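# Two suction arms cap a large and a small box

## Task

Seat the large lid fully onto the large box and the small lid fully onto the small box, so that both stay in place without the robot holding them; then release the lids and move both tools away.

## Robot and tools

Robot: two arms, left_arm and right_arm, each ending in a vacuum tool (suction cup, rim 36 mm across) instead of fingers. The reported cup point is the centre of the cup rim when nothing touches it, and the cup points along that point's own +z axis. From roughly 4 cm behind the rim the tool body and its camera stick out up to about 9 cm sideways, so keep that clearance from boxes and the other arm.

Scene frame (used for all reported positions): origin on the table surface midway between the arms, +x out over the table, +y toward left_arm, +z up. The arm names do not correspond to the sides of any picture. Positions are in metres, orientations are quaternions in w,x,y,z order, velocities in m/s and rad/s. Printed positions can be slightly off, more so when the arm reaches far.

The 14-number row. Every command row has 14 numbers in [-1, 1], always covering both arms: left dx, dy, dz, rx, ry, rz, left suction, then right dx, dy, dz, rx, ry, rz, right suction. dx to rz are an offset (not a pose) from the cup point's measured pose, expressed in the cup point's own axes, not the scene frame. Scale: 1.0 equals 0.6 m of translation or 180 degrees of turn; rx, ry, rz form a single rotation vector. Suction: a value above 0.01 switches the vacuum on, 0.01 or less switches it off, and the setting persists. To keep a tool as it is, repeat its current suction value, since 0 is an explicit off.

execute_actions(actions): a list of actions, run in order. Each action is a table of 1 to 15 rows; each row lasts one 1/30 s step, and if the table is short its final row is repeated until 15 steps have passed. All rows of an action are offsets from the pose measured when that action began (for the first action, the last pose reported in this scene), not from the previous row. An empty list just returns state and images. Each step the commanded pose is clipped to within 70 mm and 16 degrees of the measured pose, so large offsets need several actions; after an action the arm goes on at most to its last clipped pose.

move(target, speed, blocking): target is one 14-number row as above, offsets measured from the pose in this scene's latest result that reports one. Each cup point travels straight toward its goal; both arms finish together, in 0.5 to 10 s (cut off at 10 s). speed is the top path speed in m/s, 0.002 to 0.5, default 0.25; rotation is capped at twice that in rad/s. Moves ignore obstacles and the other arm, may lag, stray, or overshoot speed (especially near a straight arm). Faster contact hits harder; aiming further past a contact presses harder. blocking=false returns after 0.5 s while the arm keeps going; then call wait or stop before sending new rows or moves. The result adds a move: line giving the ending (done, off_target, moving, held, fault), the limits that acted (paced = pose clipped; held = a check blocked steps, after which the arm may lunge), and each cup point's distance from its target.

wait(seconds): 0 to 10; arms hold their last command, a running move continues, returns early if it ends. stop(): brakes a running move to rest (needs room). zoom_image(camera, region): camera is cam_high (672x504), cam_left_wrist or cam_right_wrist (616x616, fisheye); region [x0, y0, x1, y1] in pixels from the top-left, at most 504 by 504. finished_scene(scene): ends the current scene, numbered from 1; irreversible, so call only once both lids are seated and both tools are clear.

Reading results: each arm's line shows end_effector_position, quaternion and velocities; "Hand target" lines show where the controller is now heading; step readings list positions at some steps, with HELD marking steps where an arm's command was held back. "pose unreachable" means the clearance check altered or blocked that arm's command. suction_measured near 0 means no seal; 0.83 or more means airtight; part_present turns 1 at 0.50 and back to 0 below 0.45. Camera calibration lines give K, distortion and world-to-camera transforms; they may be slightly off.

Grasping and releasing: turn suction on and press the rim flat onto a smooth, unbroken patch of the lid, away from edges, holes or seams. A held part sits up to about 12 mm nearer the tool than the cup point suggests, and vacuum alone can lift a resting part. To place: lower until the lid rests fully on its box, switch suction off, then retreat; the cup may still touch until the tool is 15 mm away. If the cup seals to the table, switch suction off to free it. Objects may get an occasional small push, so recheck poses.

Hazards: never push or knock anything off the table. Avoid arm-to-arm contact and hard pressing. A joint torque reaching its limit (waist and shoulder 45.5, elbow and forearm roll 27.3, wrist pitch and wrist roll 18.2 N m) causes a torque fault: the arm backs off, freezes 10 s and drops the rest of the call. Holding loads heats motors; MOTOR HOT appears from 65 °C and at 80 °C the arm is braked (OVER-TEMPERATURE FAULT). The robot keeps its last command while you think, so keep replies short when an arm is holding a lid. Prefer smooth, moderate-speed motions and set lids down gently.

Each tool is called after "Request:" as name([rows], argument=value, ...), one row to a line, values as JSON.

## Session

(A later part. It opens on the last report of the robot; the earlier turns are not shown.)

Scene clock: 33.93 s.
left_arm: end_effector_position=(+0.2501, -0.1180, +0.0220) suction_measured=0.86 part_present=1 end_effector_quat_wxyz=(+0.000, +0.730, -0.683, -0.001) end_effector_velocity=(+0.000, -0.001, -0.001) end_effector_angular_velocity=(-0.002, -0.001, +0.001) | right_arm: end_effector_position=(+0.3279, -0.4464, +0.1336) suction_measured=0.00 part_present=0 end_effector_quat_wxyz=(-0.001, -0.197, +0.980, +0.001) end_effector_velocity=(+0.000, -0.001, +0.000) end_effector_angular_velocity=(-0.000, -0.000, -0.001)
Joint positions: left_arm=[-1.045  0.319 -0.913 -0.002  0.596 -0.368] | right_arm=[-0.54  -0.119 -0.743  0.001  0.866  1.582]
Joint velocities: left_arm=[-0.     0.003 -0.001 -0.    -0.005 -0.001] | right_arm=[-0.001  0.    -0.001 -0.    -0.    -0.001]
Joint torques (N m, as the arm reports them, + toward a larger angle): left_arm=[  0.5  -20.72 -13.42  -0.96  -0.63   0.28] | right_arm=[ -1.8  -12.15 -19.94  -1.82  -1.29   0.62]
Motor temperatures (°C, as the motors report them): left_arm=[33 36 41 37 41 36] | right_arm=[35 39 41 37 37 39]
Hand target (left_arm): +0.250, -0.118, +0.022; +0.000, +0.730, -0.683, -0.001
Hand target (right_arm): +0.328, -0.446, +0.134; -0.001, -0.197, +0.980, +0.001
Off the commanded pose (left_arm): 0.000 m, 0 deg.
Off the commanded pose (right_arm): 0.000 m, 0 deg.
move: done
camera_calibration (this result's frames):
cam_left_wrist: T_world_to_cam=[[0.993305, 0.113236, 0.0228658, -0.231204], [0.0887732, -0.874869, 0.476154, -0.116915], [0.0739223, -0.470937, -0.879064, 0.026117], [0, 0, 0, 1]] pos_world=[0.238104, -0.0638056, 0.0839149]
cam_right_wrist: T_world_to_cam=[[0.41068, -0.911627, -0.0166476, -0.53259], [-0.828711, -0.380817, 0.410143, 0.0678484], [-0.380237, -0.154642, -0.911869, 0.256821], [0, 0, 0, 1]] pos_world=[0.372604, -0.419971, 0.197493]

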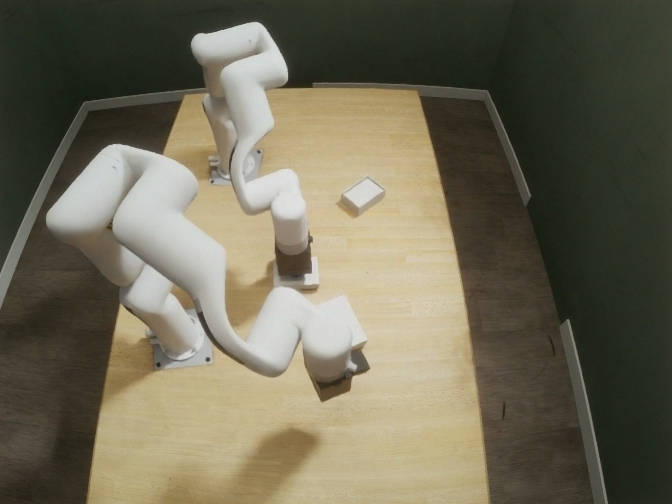

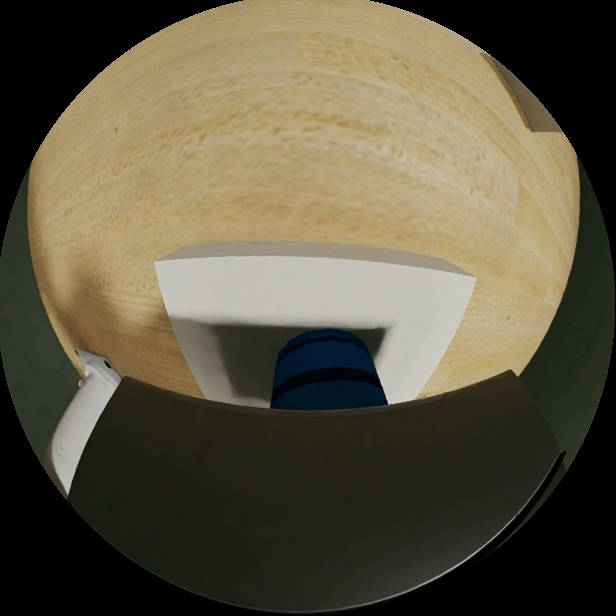

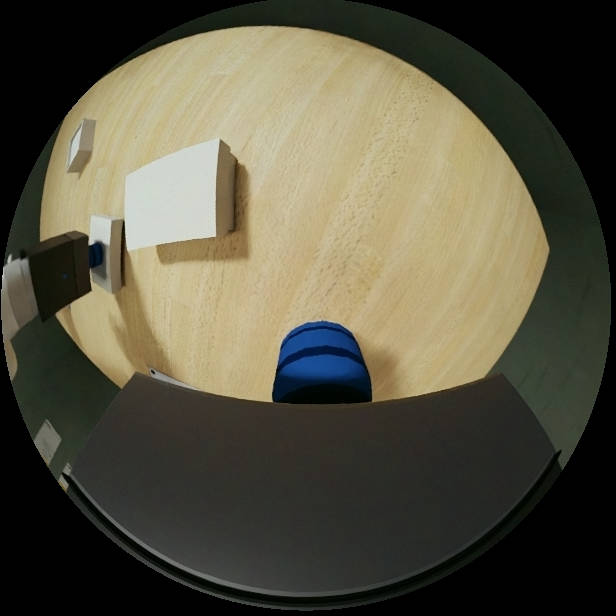

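Request:
move(target=[-0.4128,-0.3572,-0.12,0,0,-0.2078,1,0,0,0,0,0,0,0], speed=0.25)

Request:
move(target=[0,0,0.051,0,0,0,1,0,0,0,0,0,0,0], speed=0.08)

Request:
zoom_image(camera="cam_left_wrist", region=[145, 200, 245, 280])

Request:
zoom_image(camera="cam_left_wrist", region=[385, 210, 485, 290])

Request:
zoom_image(camera="cam_left_wrist", region=[270, 200, 350, 270])

Scene clock: 36.33 s.
left_arm: end_effector_position=(+0.4476, +0.1428, +0.0938) suction_measured=0.94 part_present=1 end_effector_quat_wxyz=(+0.001, +0.910, -0.414, -0.001) end_effector_velocity=(+0.003, +0.002, +0.002) end_effector_angular_velocity=(-0.001, -0.004, +0.005) | right_arm: end_effector_position=(+0.3279, -0.4464, +0.1336) suction_measured=0.00 part_present=0 end_effector_quat_wxyz=(-0.001, -0.197, +0.980, +0.001) end_effector_velocity=(+0.000, +0.000, +0.000) end_effector_angular_velocity=(-0.000, -0.000, +0.002)
Joint positions: left_arm=[-0.316  0.081 -0.843 -0.003  0.764 -0.291] | right_arm=[-0.54  -0.119 -0.743  0.001  0.866  1.582]
Joint velocities: left_arm=[ 0.006 -0.001 -0.005  0.     0.002  0.   ] | right_arm=[ 0.001 -0.    -0.    -0.     0.    -0.001]
Joint torques (N m, as the arm reports them, + toward a larger angle): left_arm=[  0.58 -17.48 -14.65  -0.93  -0.79  -0.04] | right_arm=[ -1.76 -12.35 -19.91  -1.93  -1.42   0.62]
Motor temperatures (°C, as the motors report them): left_arm=[33 36 41 37 41 36] | right_arm=[35 39 41 37 37 39]
Hand target (left_arm): +0.448, +0.143, +0.094; +0.001, +0.911, -0.413, -0.001
Hand target (right_arm): +0.328, -0.446, +0.134; -0.001, -0.197, +0.980, +0.001
Off the commanded pose (left_arm): 0.000 m, 0 deg.
Off the commanded pose (right_arm): 0.000 m, 0 deg.
move: done
camera_calibration (this result's frames):
cam_left_wrist: T_world_to_cam=[[0.720924, 0.692679, 0.0215523, -0.419246], [0.601815, -0.64117, 0.476151, -0.203513], [0.343639, -0.330299, -0.879099, 0.0566519], [0, 0, 0, 1]] pos_world=[0.405253, 0.178628, 0.155741]
cam_right_wrist: T_world_to_cam=[[0.41068, -0.911627, -0.0166476, -0.53259], [-0.828711, -0.380817, 0.410143, 0.0678484], [-0.380237, -0.154641, -0.911869, 0.256821], [0, 0, 0, 1]] pos_world=[0.372604, -0.41997, 0.197493]

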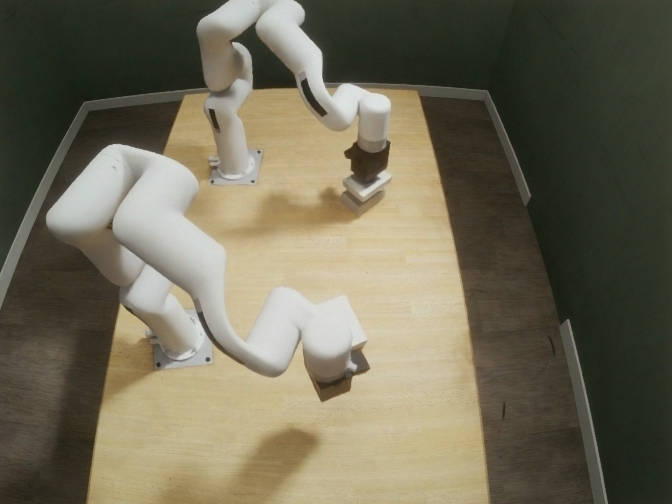

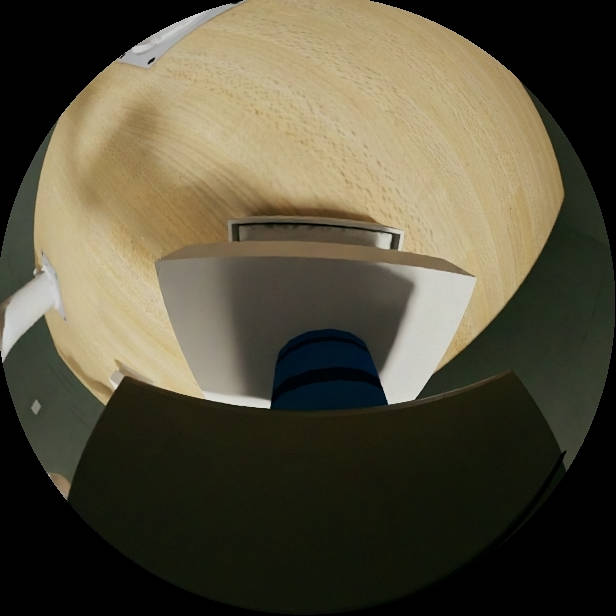

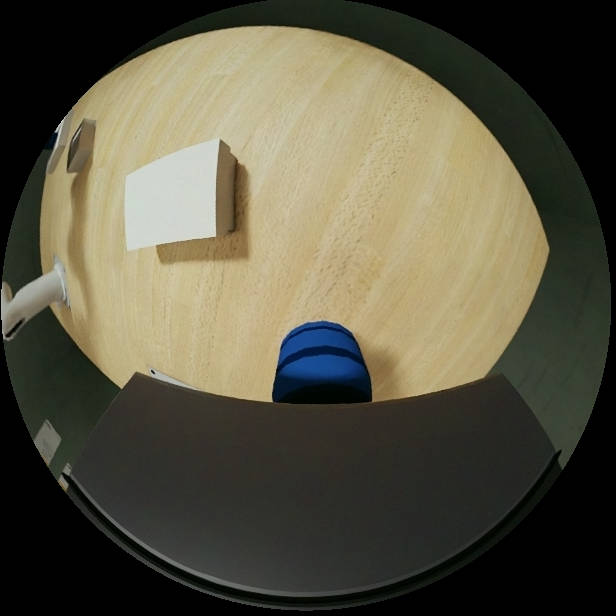

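Scene clock: 37.20 s.
left_arm: end_effector_position=(+0.4477, +0.1427, +0.0636) suction_measured=0.94 part_present=1 end_effector_quat_wxyz=(+0.001, +0.910, -0.414, -0.001) end_effector_velocity=(+0.000, +0.000, -0.002) end_effector_angular_velocity=(-0.001, +0.000, +0.003) | right_arm: end_effector_position=(+0.3279, -0.4464, +0.1336) suction_measured=0.00 part_present=0 end_effector_quat_wxyz=(-0.001, -0.197, +0.980, +0.001) end_effector_velocity=(+0.000, -0.000, -0.000) end_effector_angular_velocity=(-0.001, +0.000, -0.001)
Joint positions: left_arm=[-0.316  0.146 -0.821 -0.004  0.676 -0.291] | right_arm=[-0.54  -0.119 -0.743  0.001  0.866  1.582]
Joint velocities: left_arm=[ 0.002  0.005  0.001 -0.002 -0.006 -0.   ] | right_arm=[ 0.     0.     0.    -0.001 -0.     0.001]
Joint torques (N m, as the arm reports them, + toward a larger angle): left_arm=[  0.45 -18.14 -14.11  -1.    -0.68   0.06] | right_arm=[ -1.7  -12.31 -19.96  -1.77  -1.25   0.6 ]
Motor temperatures (°C, as the motors report them): left_arm=[33 36 41 37 41 36] | right_arm=[35 39 41 37 37 39]
Hand target (left_arm): +0.448, +0.143, +0.063; +0.001, +0.910, -0.414, -0.001
Hand target (right_arm): +0.328, -0.446, +0.134; -0.001, -0.197, +0.980, +0.001
Off the commanded pose (left_arm): 0.000 m, 0 deg.
Off the commanded pose (right_arm): 0.000 m, 0 deg.
move: done
camera_calibration (this result's frames):
cam_left_wrist: T_world_to_cam=[[0.720836, 0.692761, 0.0218427, -0.418634], [0.601682, -0.641088, 0.476429, -0.189134], [0.344054, -0.330285, -0.878942, 0.0297961], [0, 0, 0, 1]] pos_world=[0.405313, 0.178603, 0.125442]
cam_right_wrist: T_world_to_cam=[[0.41068, -0.911627, -0.0166476, -0.53259], [-0.828711, -0.380817, 0.410143, 0.0678484], [-0.380237, -0.154642, -0.911869, 0.256821], [0, 0, 0, 1]] pos_world=[0.372604, -0.419971, 0.197493]

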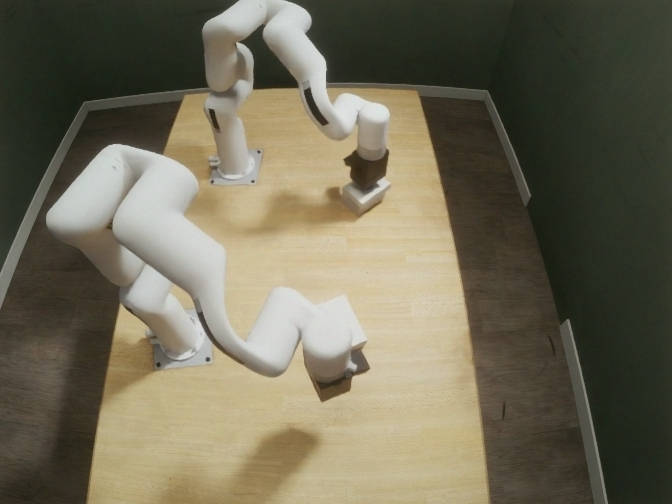

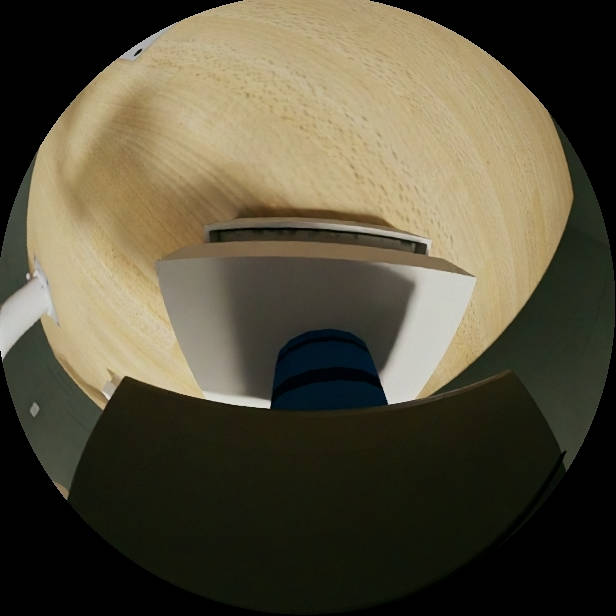

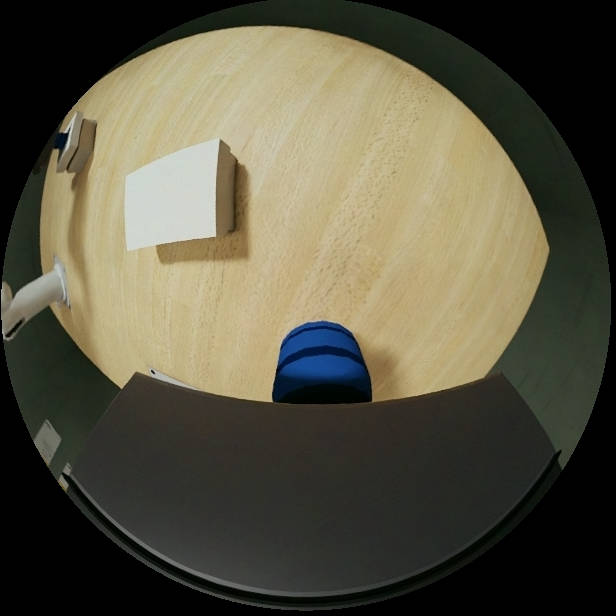

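Region (145, 200, 245, 280) of cam_left_wrist's 616x616 image, scaled by 5.040, with more detail than that image has; it fills the top 403 rows of this view, and the rest is white.

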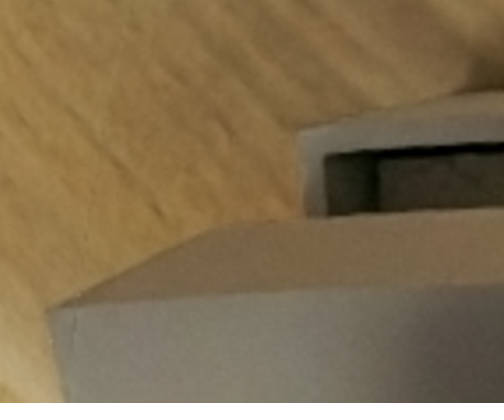

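Region (385, 210, 485, 290) of cam_left_wrist's 616x616 image, scaled by 5.040, with more detail than that image has; it fills the top 403 rows of this view, and the rest is white.

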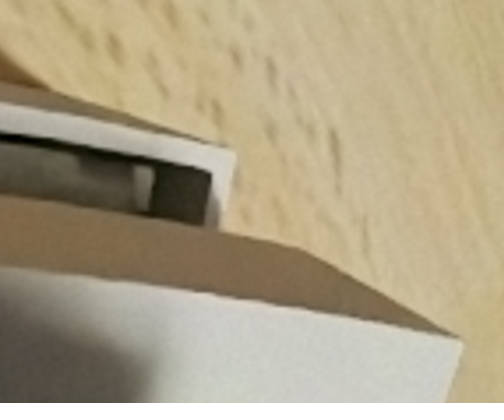

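Region (270, 200, 350, 270) of cam_left_wrist's 616x616 image, scaled by 6.300, with more detail than that image has; it fills the top 441 rows of this view, and the rest is white.

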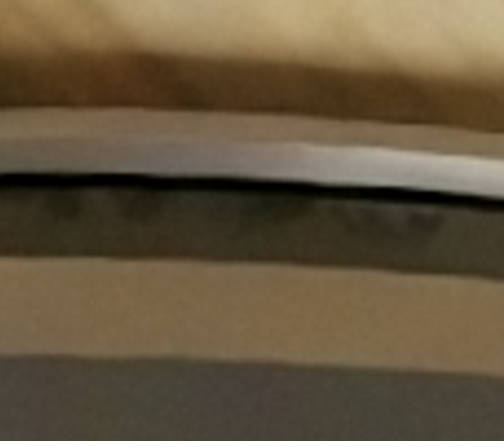

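Request:
move(target=[-0.017,-0.0005,0.009,0,0,0,1,0,0,0,0,0,0,0], speed=0.04)

Request:
move(target=[0,0,0.016,0,0,0,1,0,0,0,0,0,0,0], speed=0.015)

Scene clock: 38.83 s.
left_arm: end_effector_position=(+0.4414, +0.1505, +0.0583) suction_measured=0.94 part_present=1 end_effector_quat_wxyz=(+0.001, +0.910, -0.414, -0.001) end_effector_velocity=(-0.000, +0.002, -0.001) end_effector_angular_velocity=(-0.000, -0.001, +0.000) | right_arm: end_effector_position=(+0.3279, -0.4464, +0.1336) suction_measured=0.00 part_present=0 end_effector_quat_wxyz=(-0.001, -0.197, +0.980, +0.001) end_effector_velocity=(+0.000, -0.000, +0.000) end_effector_angular_velocity=(+0.000, +0.000, -0.000)
Joint positions: left_arm=[-0.305  0.134 -0.785 -0.004  0.653 -0.279] | right_arm=[-0.54  -0.119 -0.743  0.001  0.866  1.582]
Joint velocities: left_arm=[ 0.004 -0.002  0.006  0.    -0.005  0.004] | right_arm=[-0.     0.001 -0.001  0.     0.     0.   ]
Joint torques (N m, as the arm reports them, + toward a larger angle): left_arm=[  0.46 -18.28 -13.98  -1.05  -0.87  -0.11] | right_arm=[ -1.7  -12.07 -19.92  -1.85  -1.33   0.64]
Motor temperatures (°C, as the motors report them): left_arm=[33 36 41 37 41 36] | right_arm=[35 39 41 37 37 39]
Hand target (left_arm): +0.441, +0.151, +0.058; +0.001, +0.910, -0.414, -0.001
Hand target (right_arm): +0.328, -0.446, +0.134; -0.001, -0.197, +0.980, +0.001
Off the commanded pose (left_arm): 0.000 m, 0 deg.
Off the commanded pose (right_arm): 0.000 m, 0 deg.
move: done
camera_calibration (this result's frames):
cam_left_wrist: T_world_to_cam=[[0.720811, 0.692786, 0.021868, -0.4193], [0.601696, -0.641075, 0.476429, -0.177847], [0.344082, -0.330257, -0.878941, 0.0298664], [0, 0, 0, 1]] pos_world=[0.398969, 0.186336, 0.120151]
cam_right_wrist: T_world_to_cam=[[0.41068, -0.911627, -0.0166477, -0.53259], [-0.828711, -0.380817, 0.410143, 0.0678484], [-0.380237, -0.154641, -0.911869, 0.256821], [0, 0, 0, 1]] pos_world=[0.372604, -0.41997, 0.197493]

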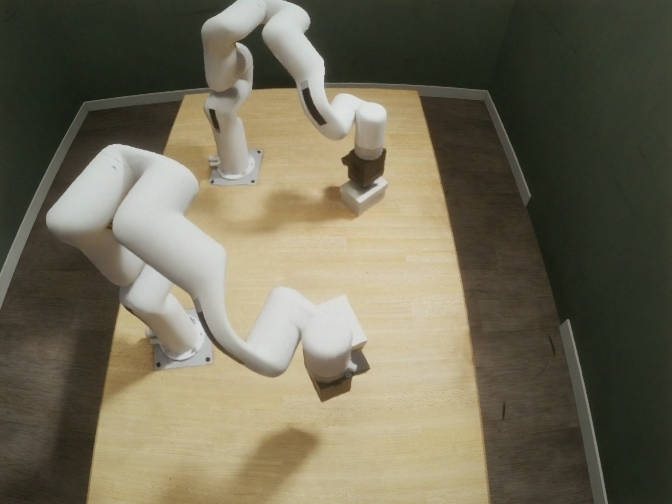

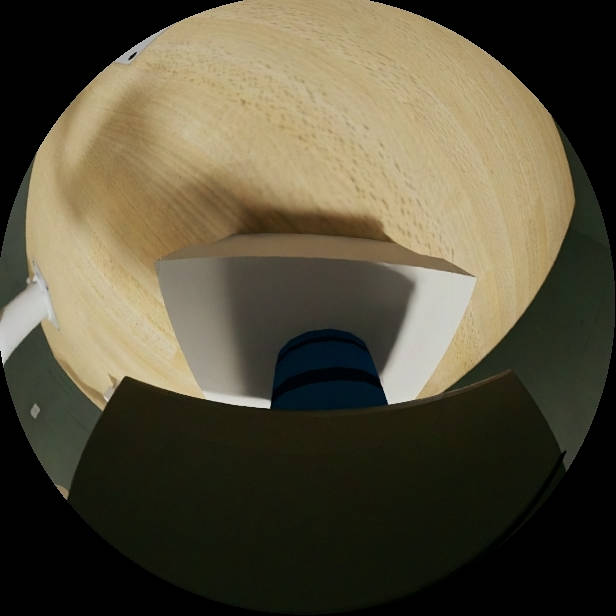

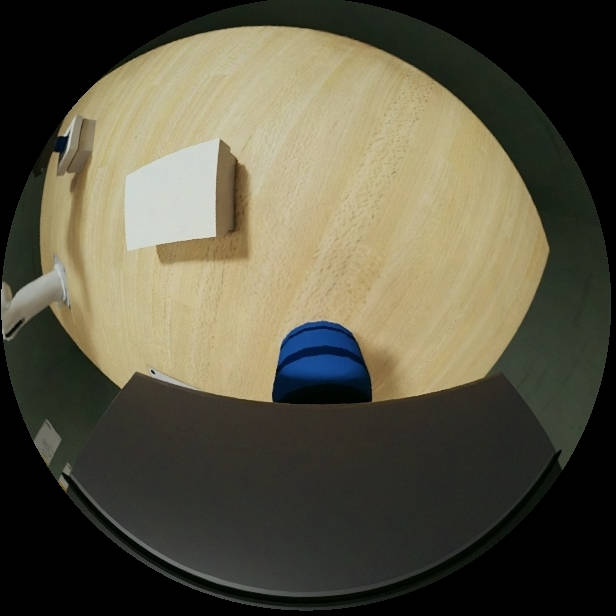

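Scene clock: 39.73 s.
left_arm: end_effector_position=(+0.4413, +0.1505, +0.0488) suction_measured=0.94 part_present=1 end_effector_quat_wxyz=(+0.001, +0.910, -0.414, -0.001) end_effector_velocity=(+0.001, -0.001, -0.001) end_effector_angular_velocity=(-0.002, -0.003, +0.001) | right_arm: end_effector_position=(+0.3279, -0.4464, +0.1336) suction_measured=0.00 part_present=0 end_effector_quat_wxyz=(-0.001, -0.197, +0.980, +0.001) end_effector_velocity=(-0.000, +0.000, -0.001) end_effector_angular_velocity=(+0.001, +0.002, +0.000)
Joint positions: left_arm=[-0.305  0.157 -0.781 -0.004  0.625 -0.279] | right_arm=[-0.54  -0.119 -0.743  0.001  0.866  1.582]
Joint velocities: left_arm=[-0.001  0.004 -0.    -0.001 -0.007 -0.002] | right_arm=[ 0.     0.001  0.001  0.     0.    -0.   ]
Joint torques (N m, as the arm reports them, + toward a larger angle): left_arm=[  0.63 -17.98 -13.61  -1.26  -1.     0.01] | right_arm=[ -1.77 -12.31 -19.83  -1.89  -1.36   0.59]
Motor temperatures (°C, as the motors report them): left_arm=[33 36 41 37 41 36] | right_arm=[35 39 41 37 37 39]
Hand target (left_arm): +0.441, +0.150, +0.049; +0.001, +0.910, -0.414, -0.001
Hand target (right_arm): +0.328, -0.446, +0.134; -0.001, -0.197, +0.980, +0.001
Off the commanded pose (left_arm): 0.000 m, 0 deg.
Off the commanded pose (right_arm): 0.000 m, 0 deg.
move: done
camera_calibration (this result's frames):
cam_left_wrist: T_world_to_cam=[[0.720791, 0.692807, 0.0218777, -0.419079], [0.601737, -0.641086, 0.476362, -0.173344], [0.344053, -0.330193, -0.878977, 0.0215968], [0, 0, 0, 1]] pos_world=[0.398946, 0.186343, 0.110726]
cam_right_wrist: T_world_to_cam=[[0.41068, -0.911628, -0.0166478, -0.53259], [-0.828711, -0.380817, 0.410143, 0.0678485], [-0.380237, -0.154641, -0.911869, 0.256821], [0, 0, 0, 1]] pos_world=[0.372604, -0.419971, 0.197493]

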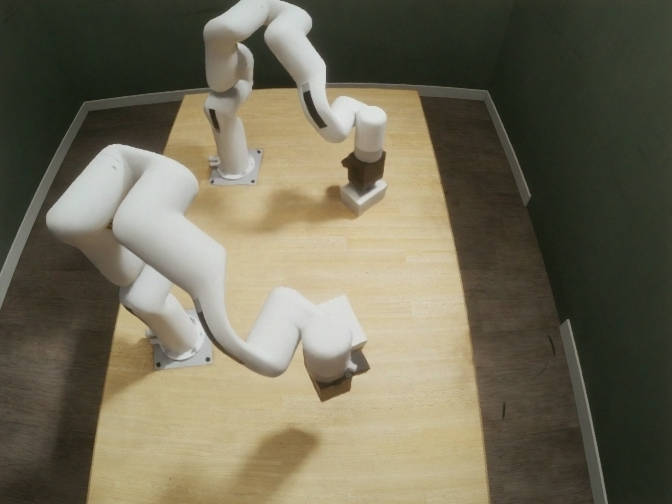

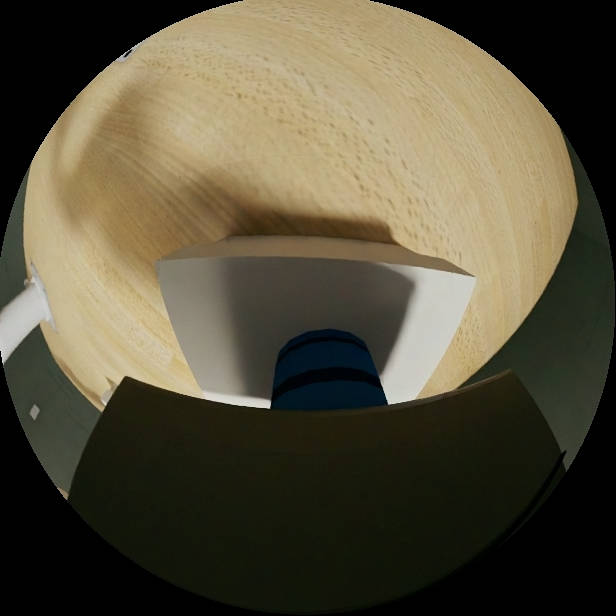

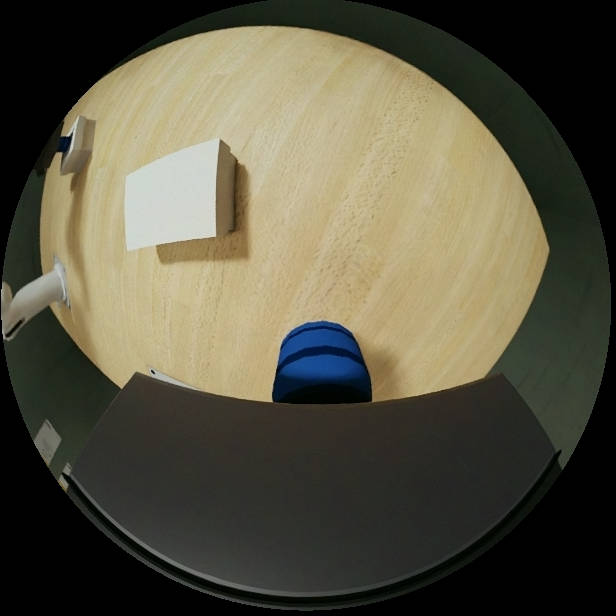

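Request:
move(target=[0,0,0.027,0,0,0,1,0,0,0,0,0,0,0], speed=0.018)

Scene clock: 40.97 s.
left_arm: end_effector_position=(+0.4416, +0.1504, +0.0332) suction_measured=0.94 part_present=1 end_effector_quat_wxyz=(+0.001, +0.910, -0.414, -0.000) end_effector_velocity=(+0.002, -0.001, +0.000) end_effector_angular_velocity=(-0.003, -0.007, +0.002) | right_arm: end_effector_position=(+0.3279, -0.4464, +0.1336) suction_measured=0.00 part_present=0 end_effector_quat_wxyz=(-0.001, -0.197, +0.980, +0.001) end_effector_velocity=(+0.000, +0.000, +0.000) end_effector_angular_velocity=(+0.001, -0.001, -0.000)
Joint positions: left_arm=[-0.305  0.197 -0.776 -0.004  0.579 -0.279] | right_arm=[-0.54  -0.119 -0.743  0.001  0.866  1.582]
Joint velocities: left_arm=[-0.     0.002 -0.002 -0.001 -0.008 -0.001] | right_arm=[ 0.     0.    -0.001  0.001  0.     0.   ]
Joint torques (N m, as the arm reports them, + toward a larger angle): left_arm=[  0.66 -17.51 -12.73  -0.96  -0.86   0.05] | right_arm=[ -1.55 -12.26 -19.89  -1.84  -1.34   0.61]
Motor temperatures (°C, as the motors report them): left_arm=[33 36 41 37 41 36] | right_arm=[35 39 41 37 37 39]
Hand target (left_arm): +0.441, +0.151, +0.033; +0.001, +0.910, -0.414, -0.001
Hand target (right_arm): +0.328, -0.446, +0.134; -0.001, -0.197, +0.980, +0.001
Off the commanded pose (left_arm): 0.001 m, 0 deg.
Off the commanded pose (right_arm): 0.000 m, 0 deg.
move: done
camera_calibration (this result's frames):
cam_left_wrist: T_world_to_cam=[[0.720744, 0.692842, 0.0223301, -0.418877], [0.60136, -0.640952, 0.477019, -0.165998], [0.344811, -0.33038, -0.878609, 0.00737258], [0, 0, 0, 1]] pos_world=[0.399185, 0.186254, 0.0950154]
cam_right_wrist: T_world_to_cam=[[0.41068, -0.911628, -0.0166478, -0.53259], [-0.828711, -0.380817, 0.410143, 0.0678485], [-0.380237, -0.154641, -0.911869, 0.256821], [0, 0, 0, 1]] pos_world=[0.372604, -0.41997, 0.197493]

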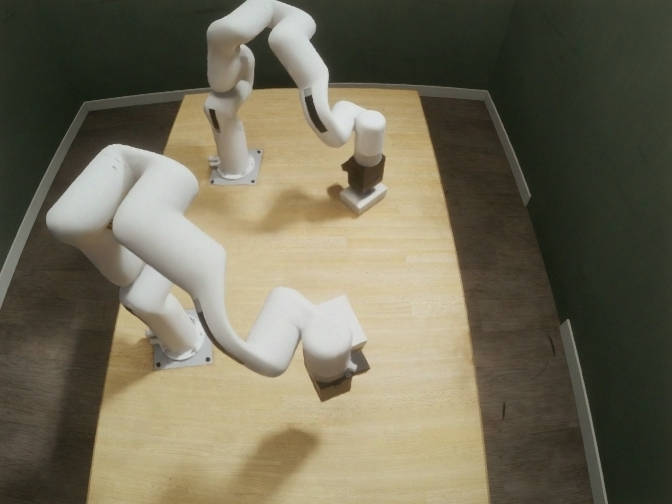

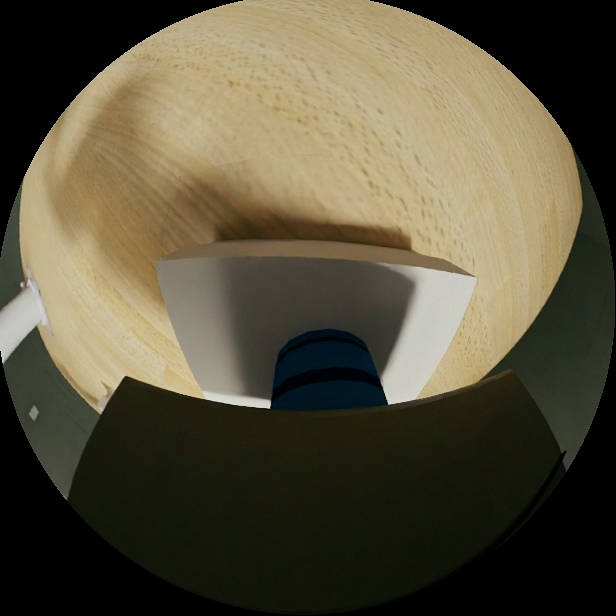

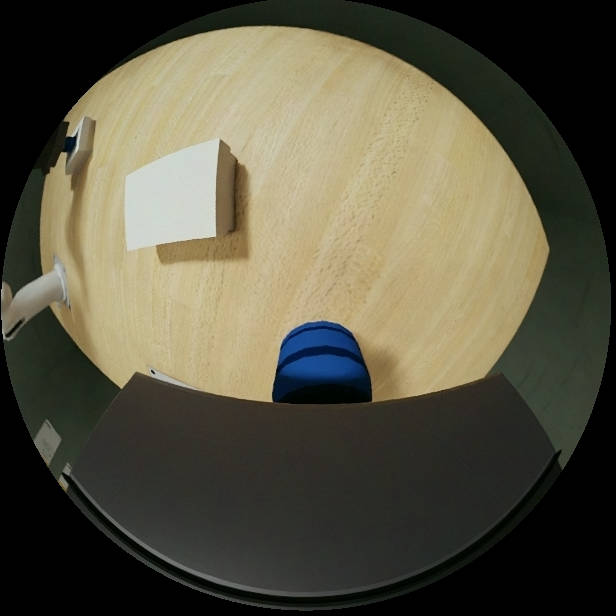

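Seated. Release and retreat.

Request:
execute_actions([
  [[0,0,0,0,0,0,0,0,0,0,0,0,0,0]],
])

Request:
move(target=[0,0,-0.22,0,0,0,0,0,0,0,0,0,0,0], speed=0.15)

Request:
zoom_image(camera="cam_high", region=[320, 150, 410, 230])

Scene clock: 41.60 s.
left_arm: end_effector_position=(+0.4422, +0.1502, +0.0337) suction_measured=0.00 part_present=0 end_effector_quat_wxyz=(+0.001, +0.910, -0.414, +0.001) end_effector_velocity=(-0.002, +0.000, -0.002) end_effector_angular_velocity=(+0.001, +0.004, -0.000) | right_arm: end_effector_position=(+0.3279, -0.4464, +0.1336) suction_measured=0.00 part_present=0 end_effector_quat_wxyz=(-0.001, -0.197, +0.980, +0.001) end_effector_velocity=(-0.000, -0.000, +0.000) end_effector_angular_velocity=(-0.001, +0.000, -0.001)
Joint positions: left_arm=[-0.305  0.196 -0.776 -0.004  0.579 -0.279] | right_arm=[-0.54  -0.119 -0.743  0.001  0.866  1.582]
Joint velocities: left_arm=[-0.     0.002  0.002 -0.001  0.     0.001] | right_arm=[-0.001 -0.     0.    -0.001  0.     0.002]
Joint torques (N m, as the arm reports them, + toward a larger angle): left_arm=[  0.13 -12.93  -9.3   -0.82  -0.14  -0.02] | right_arm=[ -1.71 -12.17 -19.95  -1.95  -1.34   0.58]
Motor temperatures (°C, as the motors report them): left_arm=[33 36 41 37 41 36] | right_arm=[35 39 41 37 37 39]
Hand target (left_arm): +0.442, +0.150, +0.033; +0.001, +0.910, -0.414, -0.000
Hand target (right_arm): +0.328, -0.446, +0.134; -0.001, -0.197, +0.980, +0.001
Off the commanded pose (left_arm): 0.001 m, 0 deg.
Off the commanded pose (right_arm): 0.000 m, 0 deg.
Step readings (end_effector_position):
0: left_arm (+0.4417, +0.1504, +0.0331) | right_arm (+0.3279, -0.4464, +0.1336)
1: left_arm (+0.4418, +0.1503, +0.0332) | right_arm (+0.3279, -0.4464, +0.1336)
2: left_arm (+0.4420, +0.1503, +0.0334) | right_arm (+0.3279, -0.4464, +0.1336)
4: left_arm (+0.4433, +0.1498, +0.0347) | right_arm (+0.3279, -0.4464, +0.1336)
8: left_arm (+0.4427, +0.1500, +0.0342) | right_arm (+0.3279, -0.4464, +0.1336)
15: end_effector_position above
camera_calibration (this result's frames):
cam_left_wrist: T_world_to_cam=[[0.720704, 0.692857, 0.0231174, -0.419189], [0.600558, -0.640658, 0.478422, -0.16651], [0.346288, -0.330917, -0.877826, 0.0069661], [0, 0, 0, 1]] pos_world=[0.399698, 0.186068, 0.0954673]
cam_right_wrist: T_world_to_cam=[[0.41068, -0.911628, -0.0166479, -0.53259], [-0.828711, -0.380816, 0.410143, 0.0678485], [-0.380237, -0.154641, -0.911869, 0.256821], [0, 0, 0, 1]] pos_world=[0.372603, -0.41997, 0.197493]

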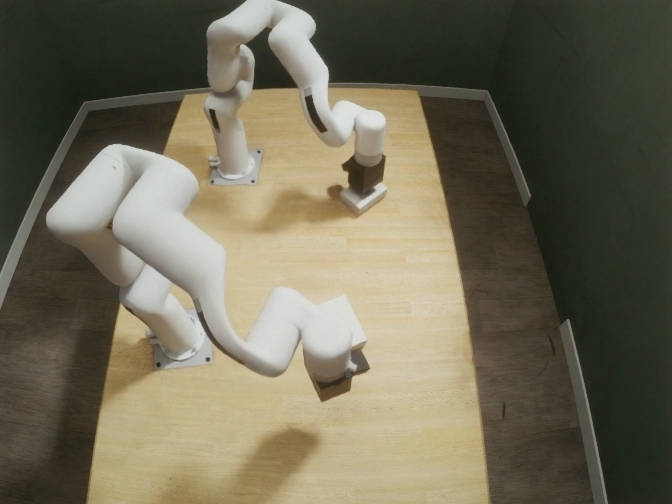

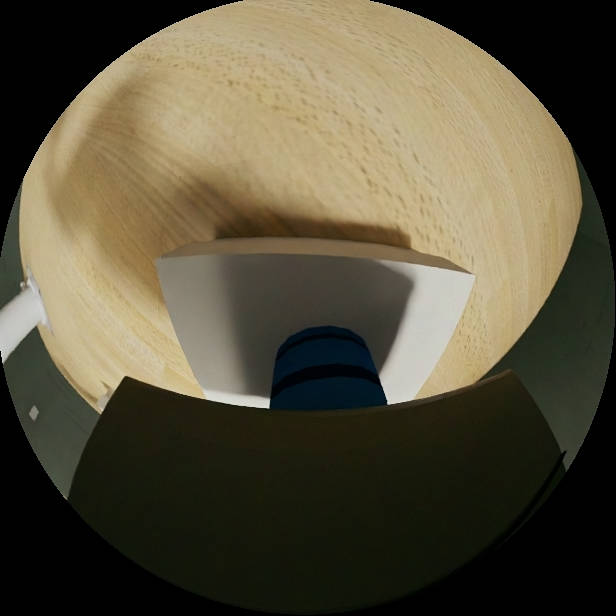

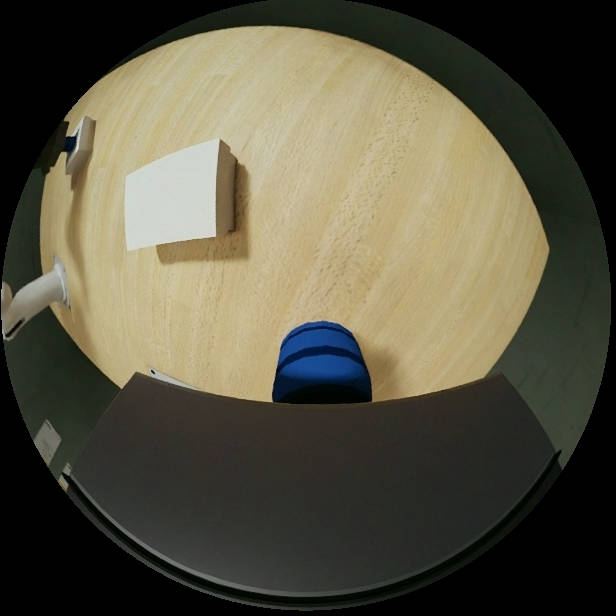

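Scene clock: 43.00 s.
left_arm: end_effector_position=(+0.4418, +0.1503, +0.1653) suction_measured=0.00 part_present=0 end_effector_quat_wxyz=(+0.001, +0.910, -0.414, +0.000) end_effector_velocity=(+0.001, -0.001, +0.004) end_effector_angular_velocity=(-0.003, -0.003, +0.001) | right_arm: end_effector_position=(+0.3279, -0.4464, +0.1336) suction_measured=0.00 part_present=0 end_effector_quat_wxyz=(-0.001, -0.197, +0.980, +0.001) end_effector_velocity=(+0.000, +0.000, +0.001) end_effector_angular_velocity=(+0.001, -0.003, -0.001)
Joint positions: left_arm=[-0.305 -0.067 -0.899 -0.003  0.965 -0.28 ] | right_arm=[-0.54  -0.119 -0.743  0.001  0.866  1.582]
Joint velocities: left_arm=[-0.001 -0.005 -0.006 -0.002  0.008 -0.001] | right_arm=[ 0.001 -0.002  0.     0.002 -0.001  0.   ]
Joint torques (N m, as the arm reports them, + toward a larger angle): left_arm=[  0.7  -16.38 -15.49  -0.98  -1.01   0.14] | right_arm=[ -1.7  -12.18 -19.93  -1.97  -1.34   0.57]
Motor temperatures (°C, as the motors report them): left_arm=[33 36 41 37 41 36] | right_arm=[35 39 41 37 37 39]
Hand target (left_arm): +0.442, +0.150, +0.166; +0.001, +0.910, -0.414, +0.001
Hand target (right_arm): +0.328, -0.446, +0.134; -0.001, -0.197, +0.980, +0.001
Off the commanded pose (left_arm): 0.001 m, 0 deg.
Off the commanded pose (right_arm): 0.000 m, 0 deg.
move: done
camera_calibration (this result's frames):
cam_left_wrist: T_world_to_cam=[[0.721084, 0.692488, 0.0223057, -0.421957], [0.600662, -0.640863, 0.478017, -0.229056], [0.345316, -0.331292, -0.878067, 0.123219], [0, 0, 0, 1]] pos_world=[0.399302, 0.186229, 0.2271]
cam_right_wrist: T_world_to_cam=[[0.41068, -0.911628, -0.0166479, -0.53259], [-0.828711, -0.380816, 0.410143, 0.0678485], [-0.380237, -0.154641, -0.911869, 0.256821], [0, 0, 0, 1]] pos_world=[0.372603, -0.419971, 0.197493]

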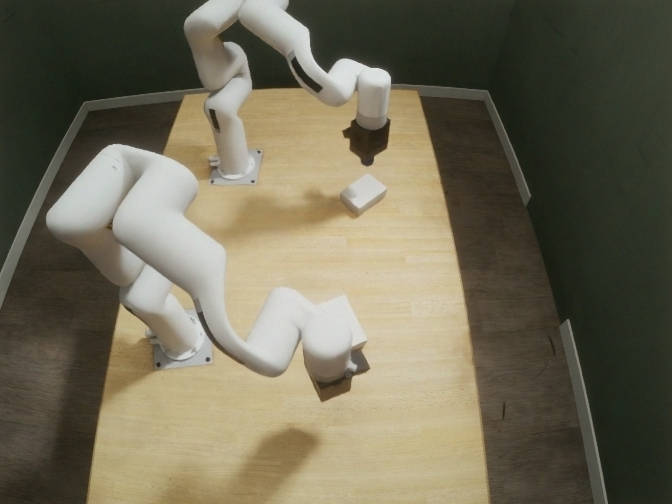

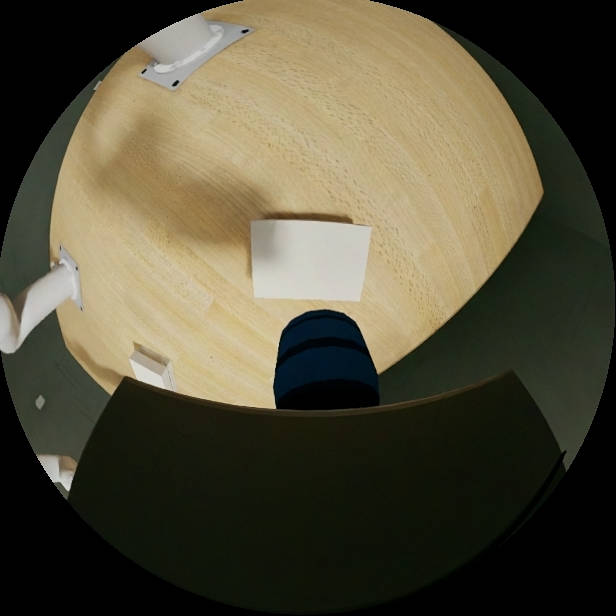

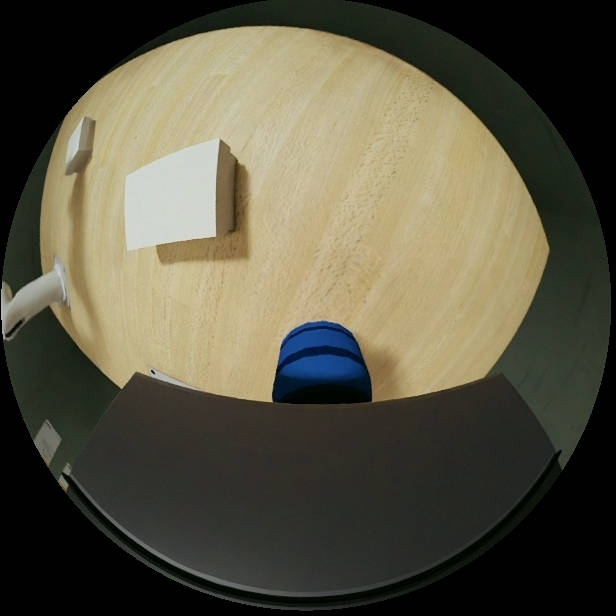

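Region (320, 150, 410, 230) of cam_high's 672x504 image, scaled by 5.600, with more detail than that image has.

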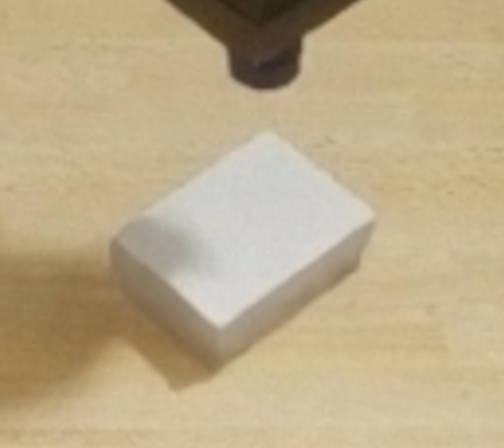

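Request:
finished_scene(scene=1)

The scene is finished: the task was done.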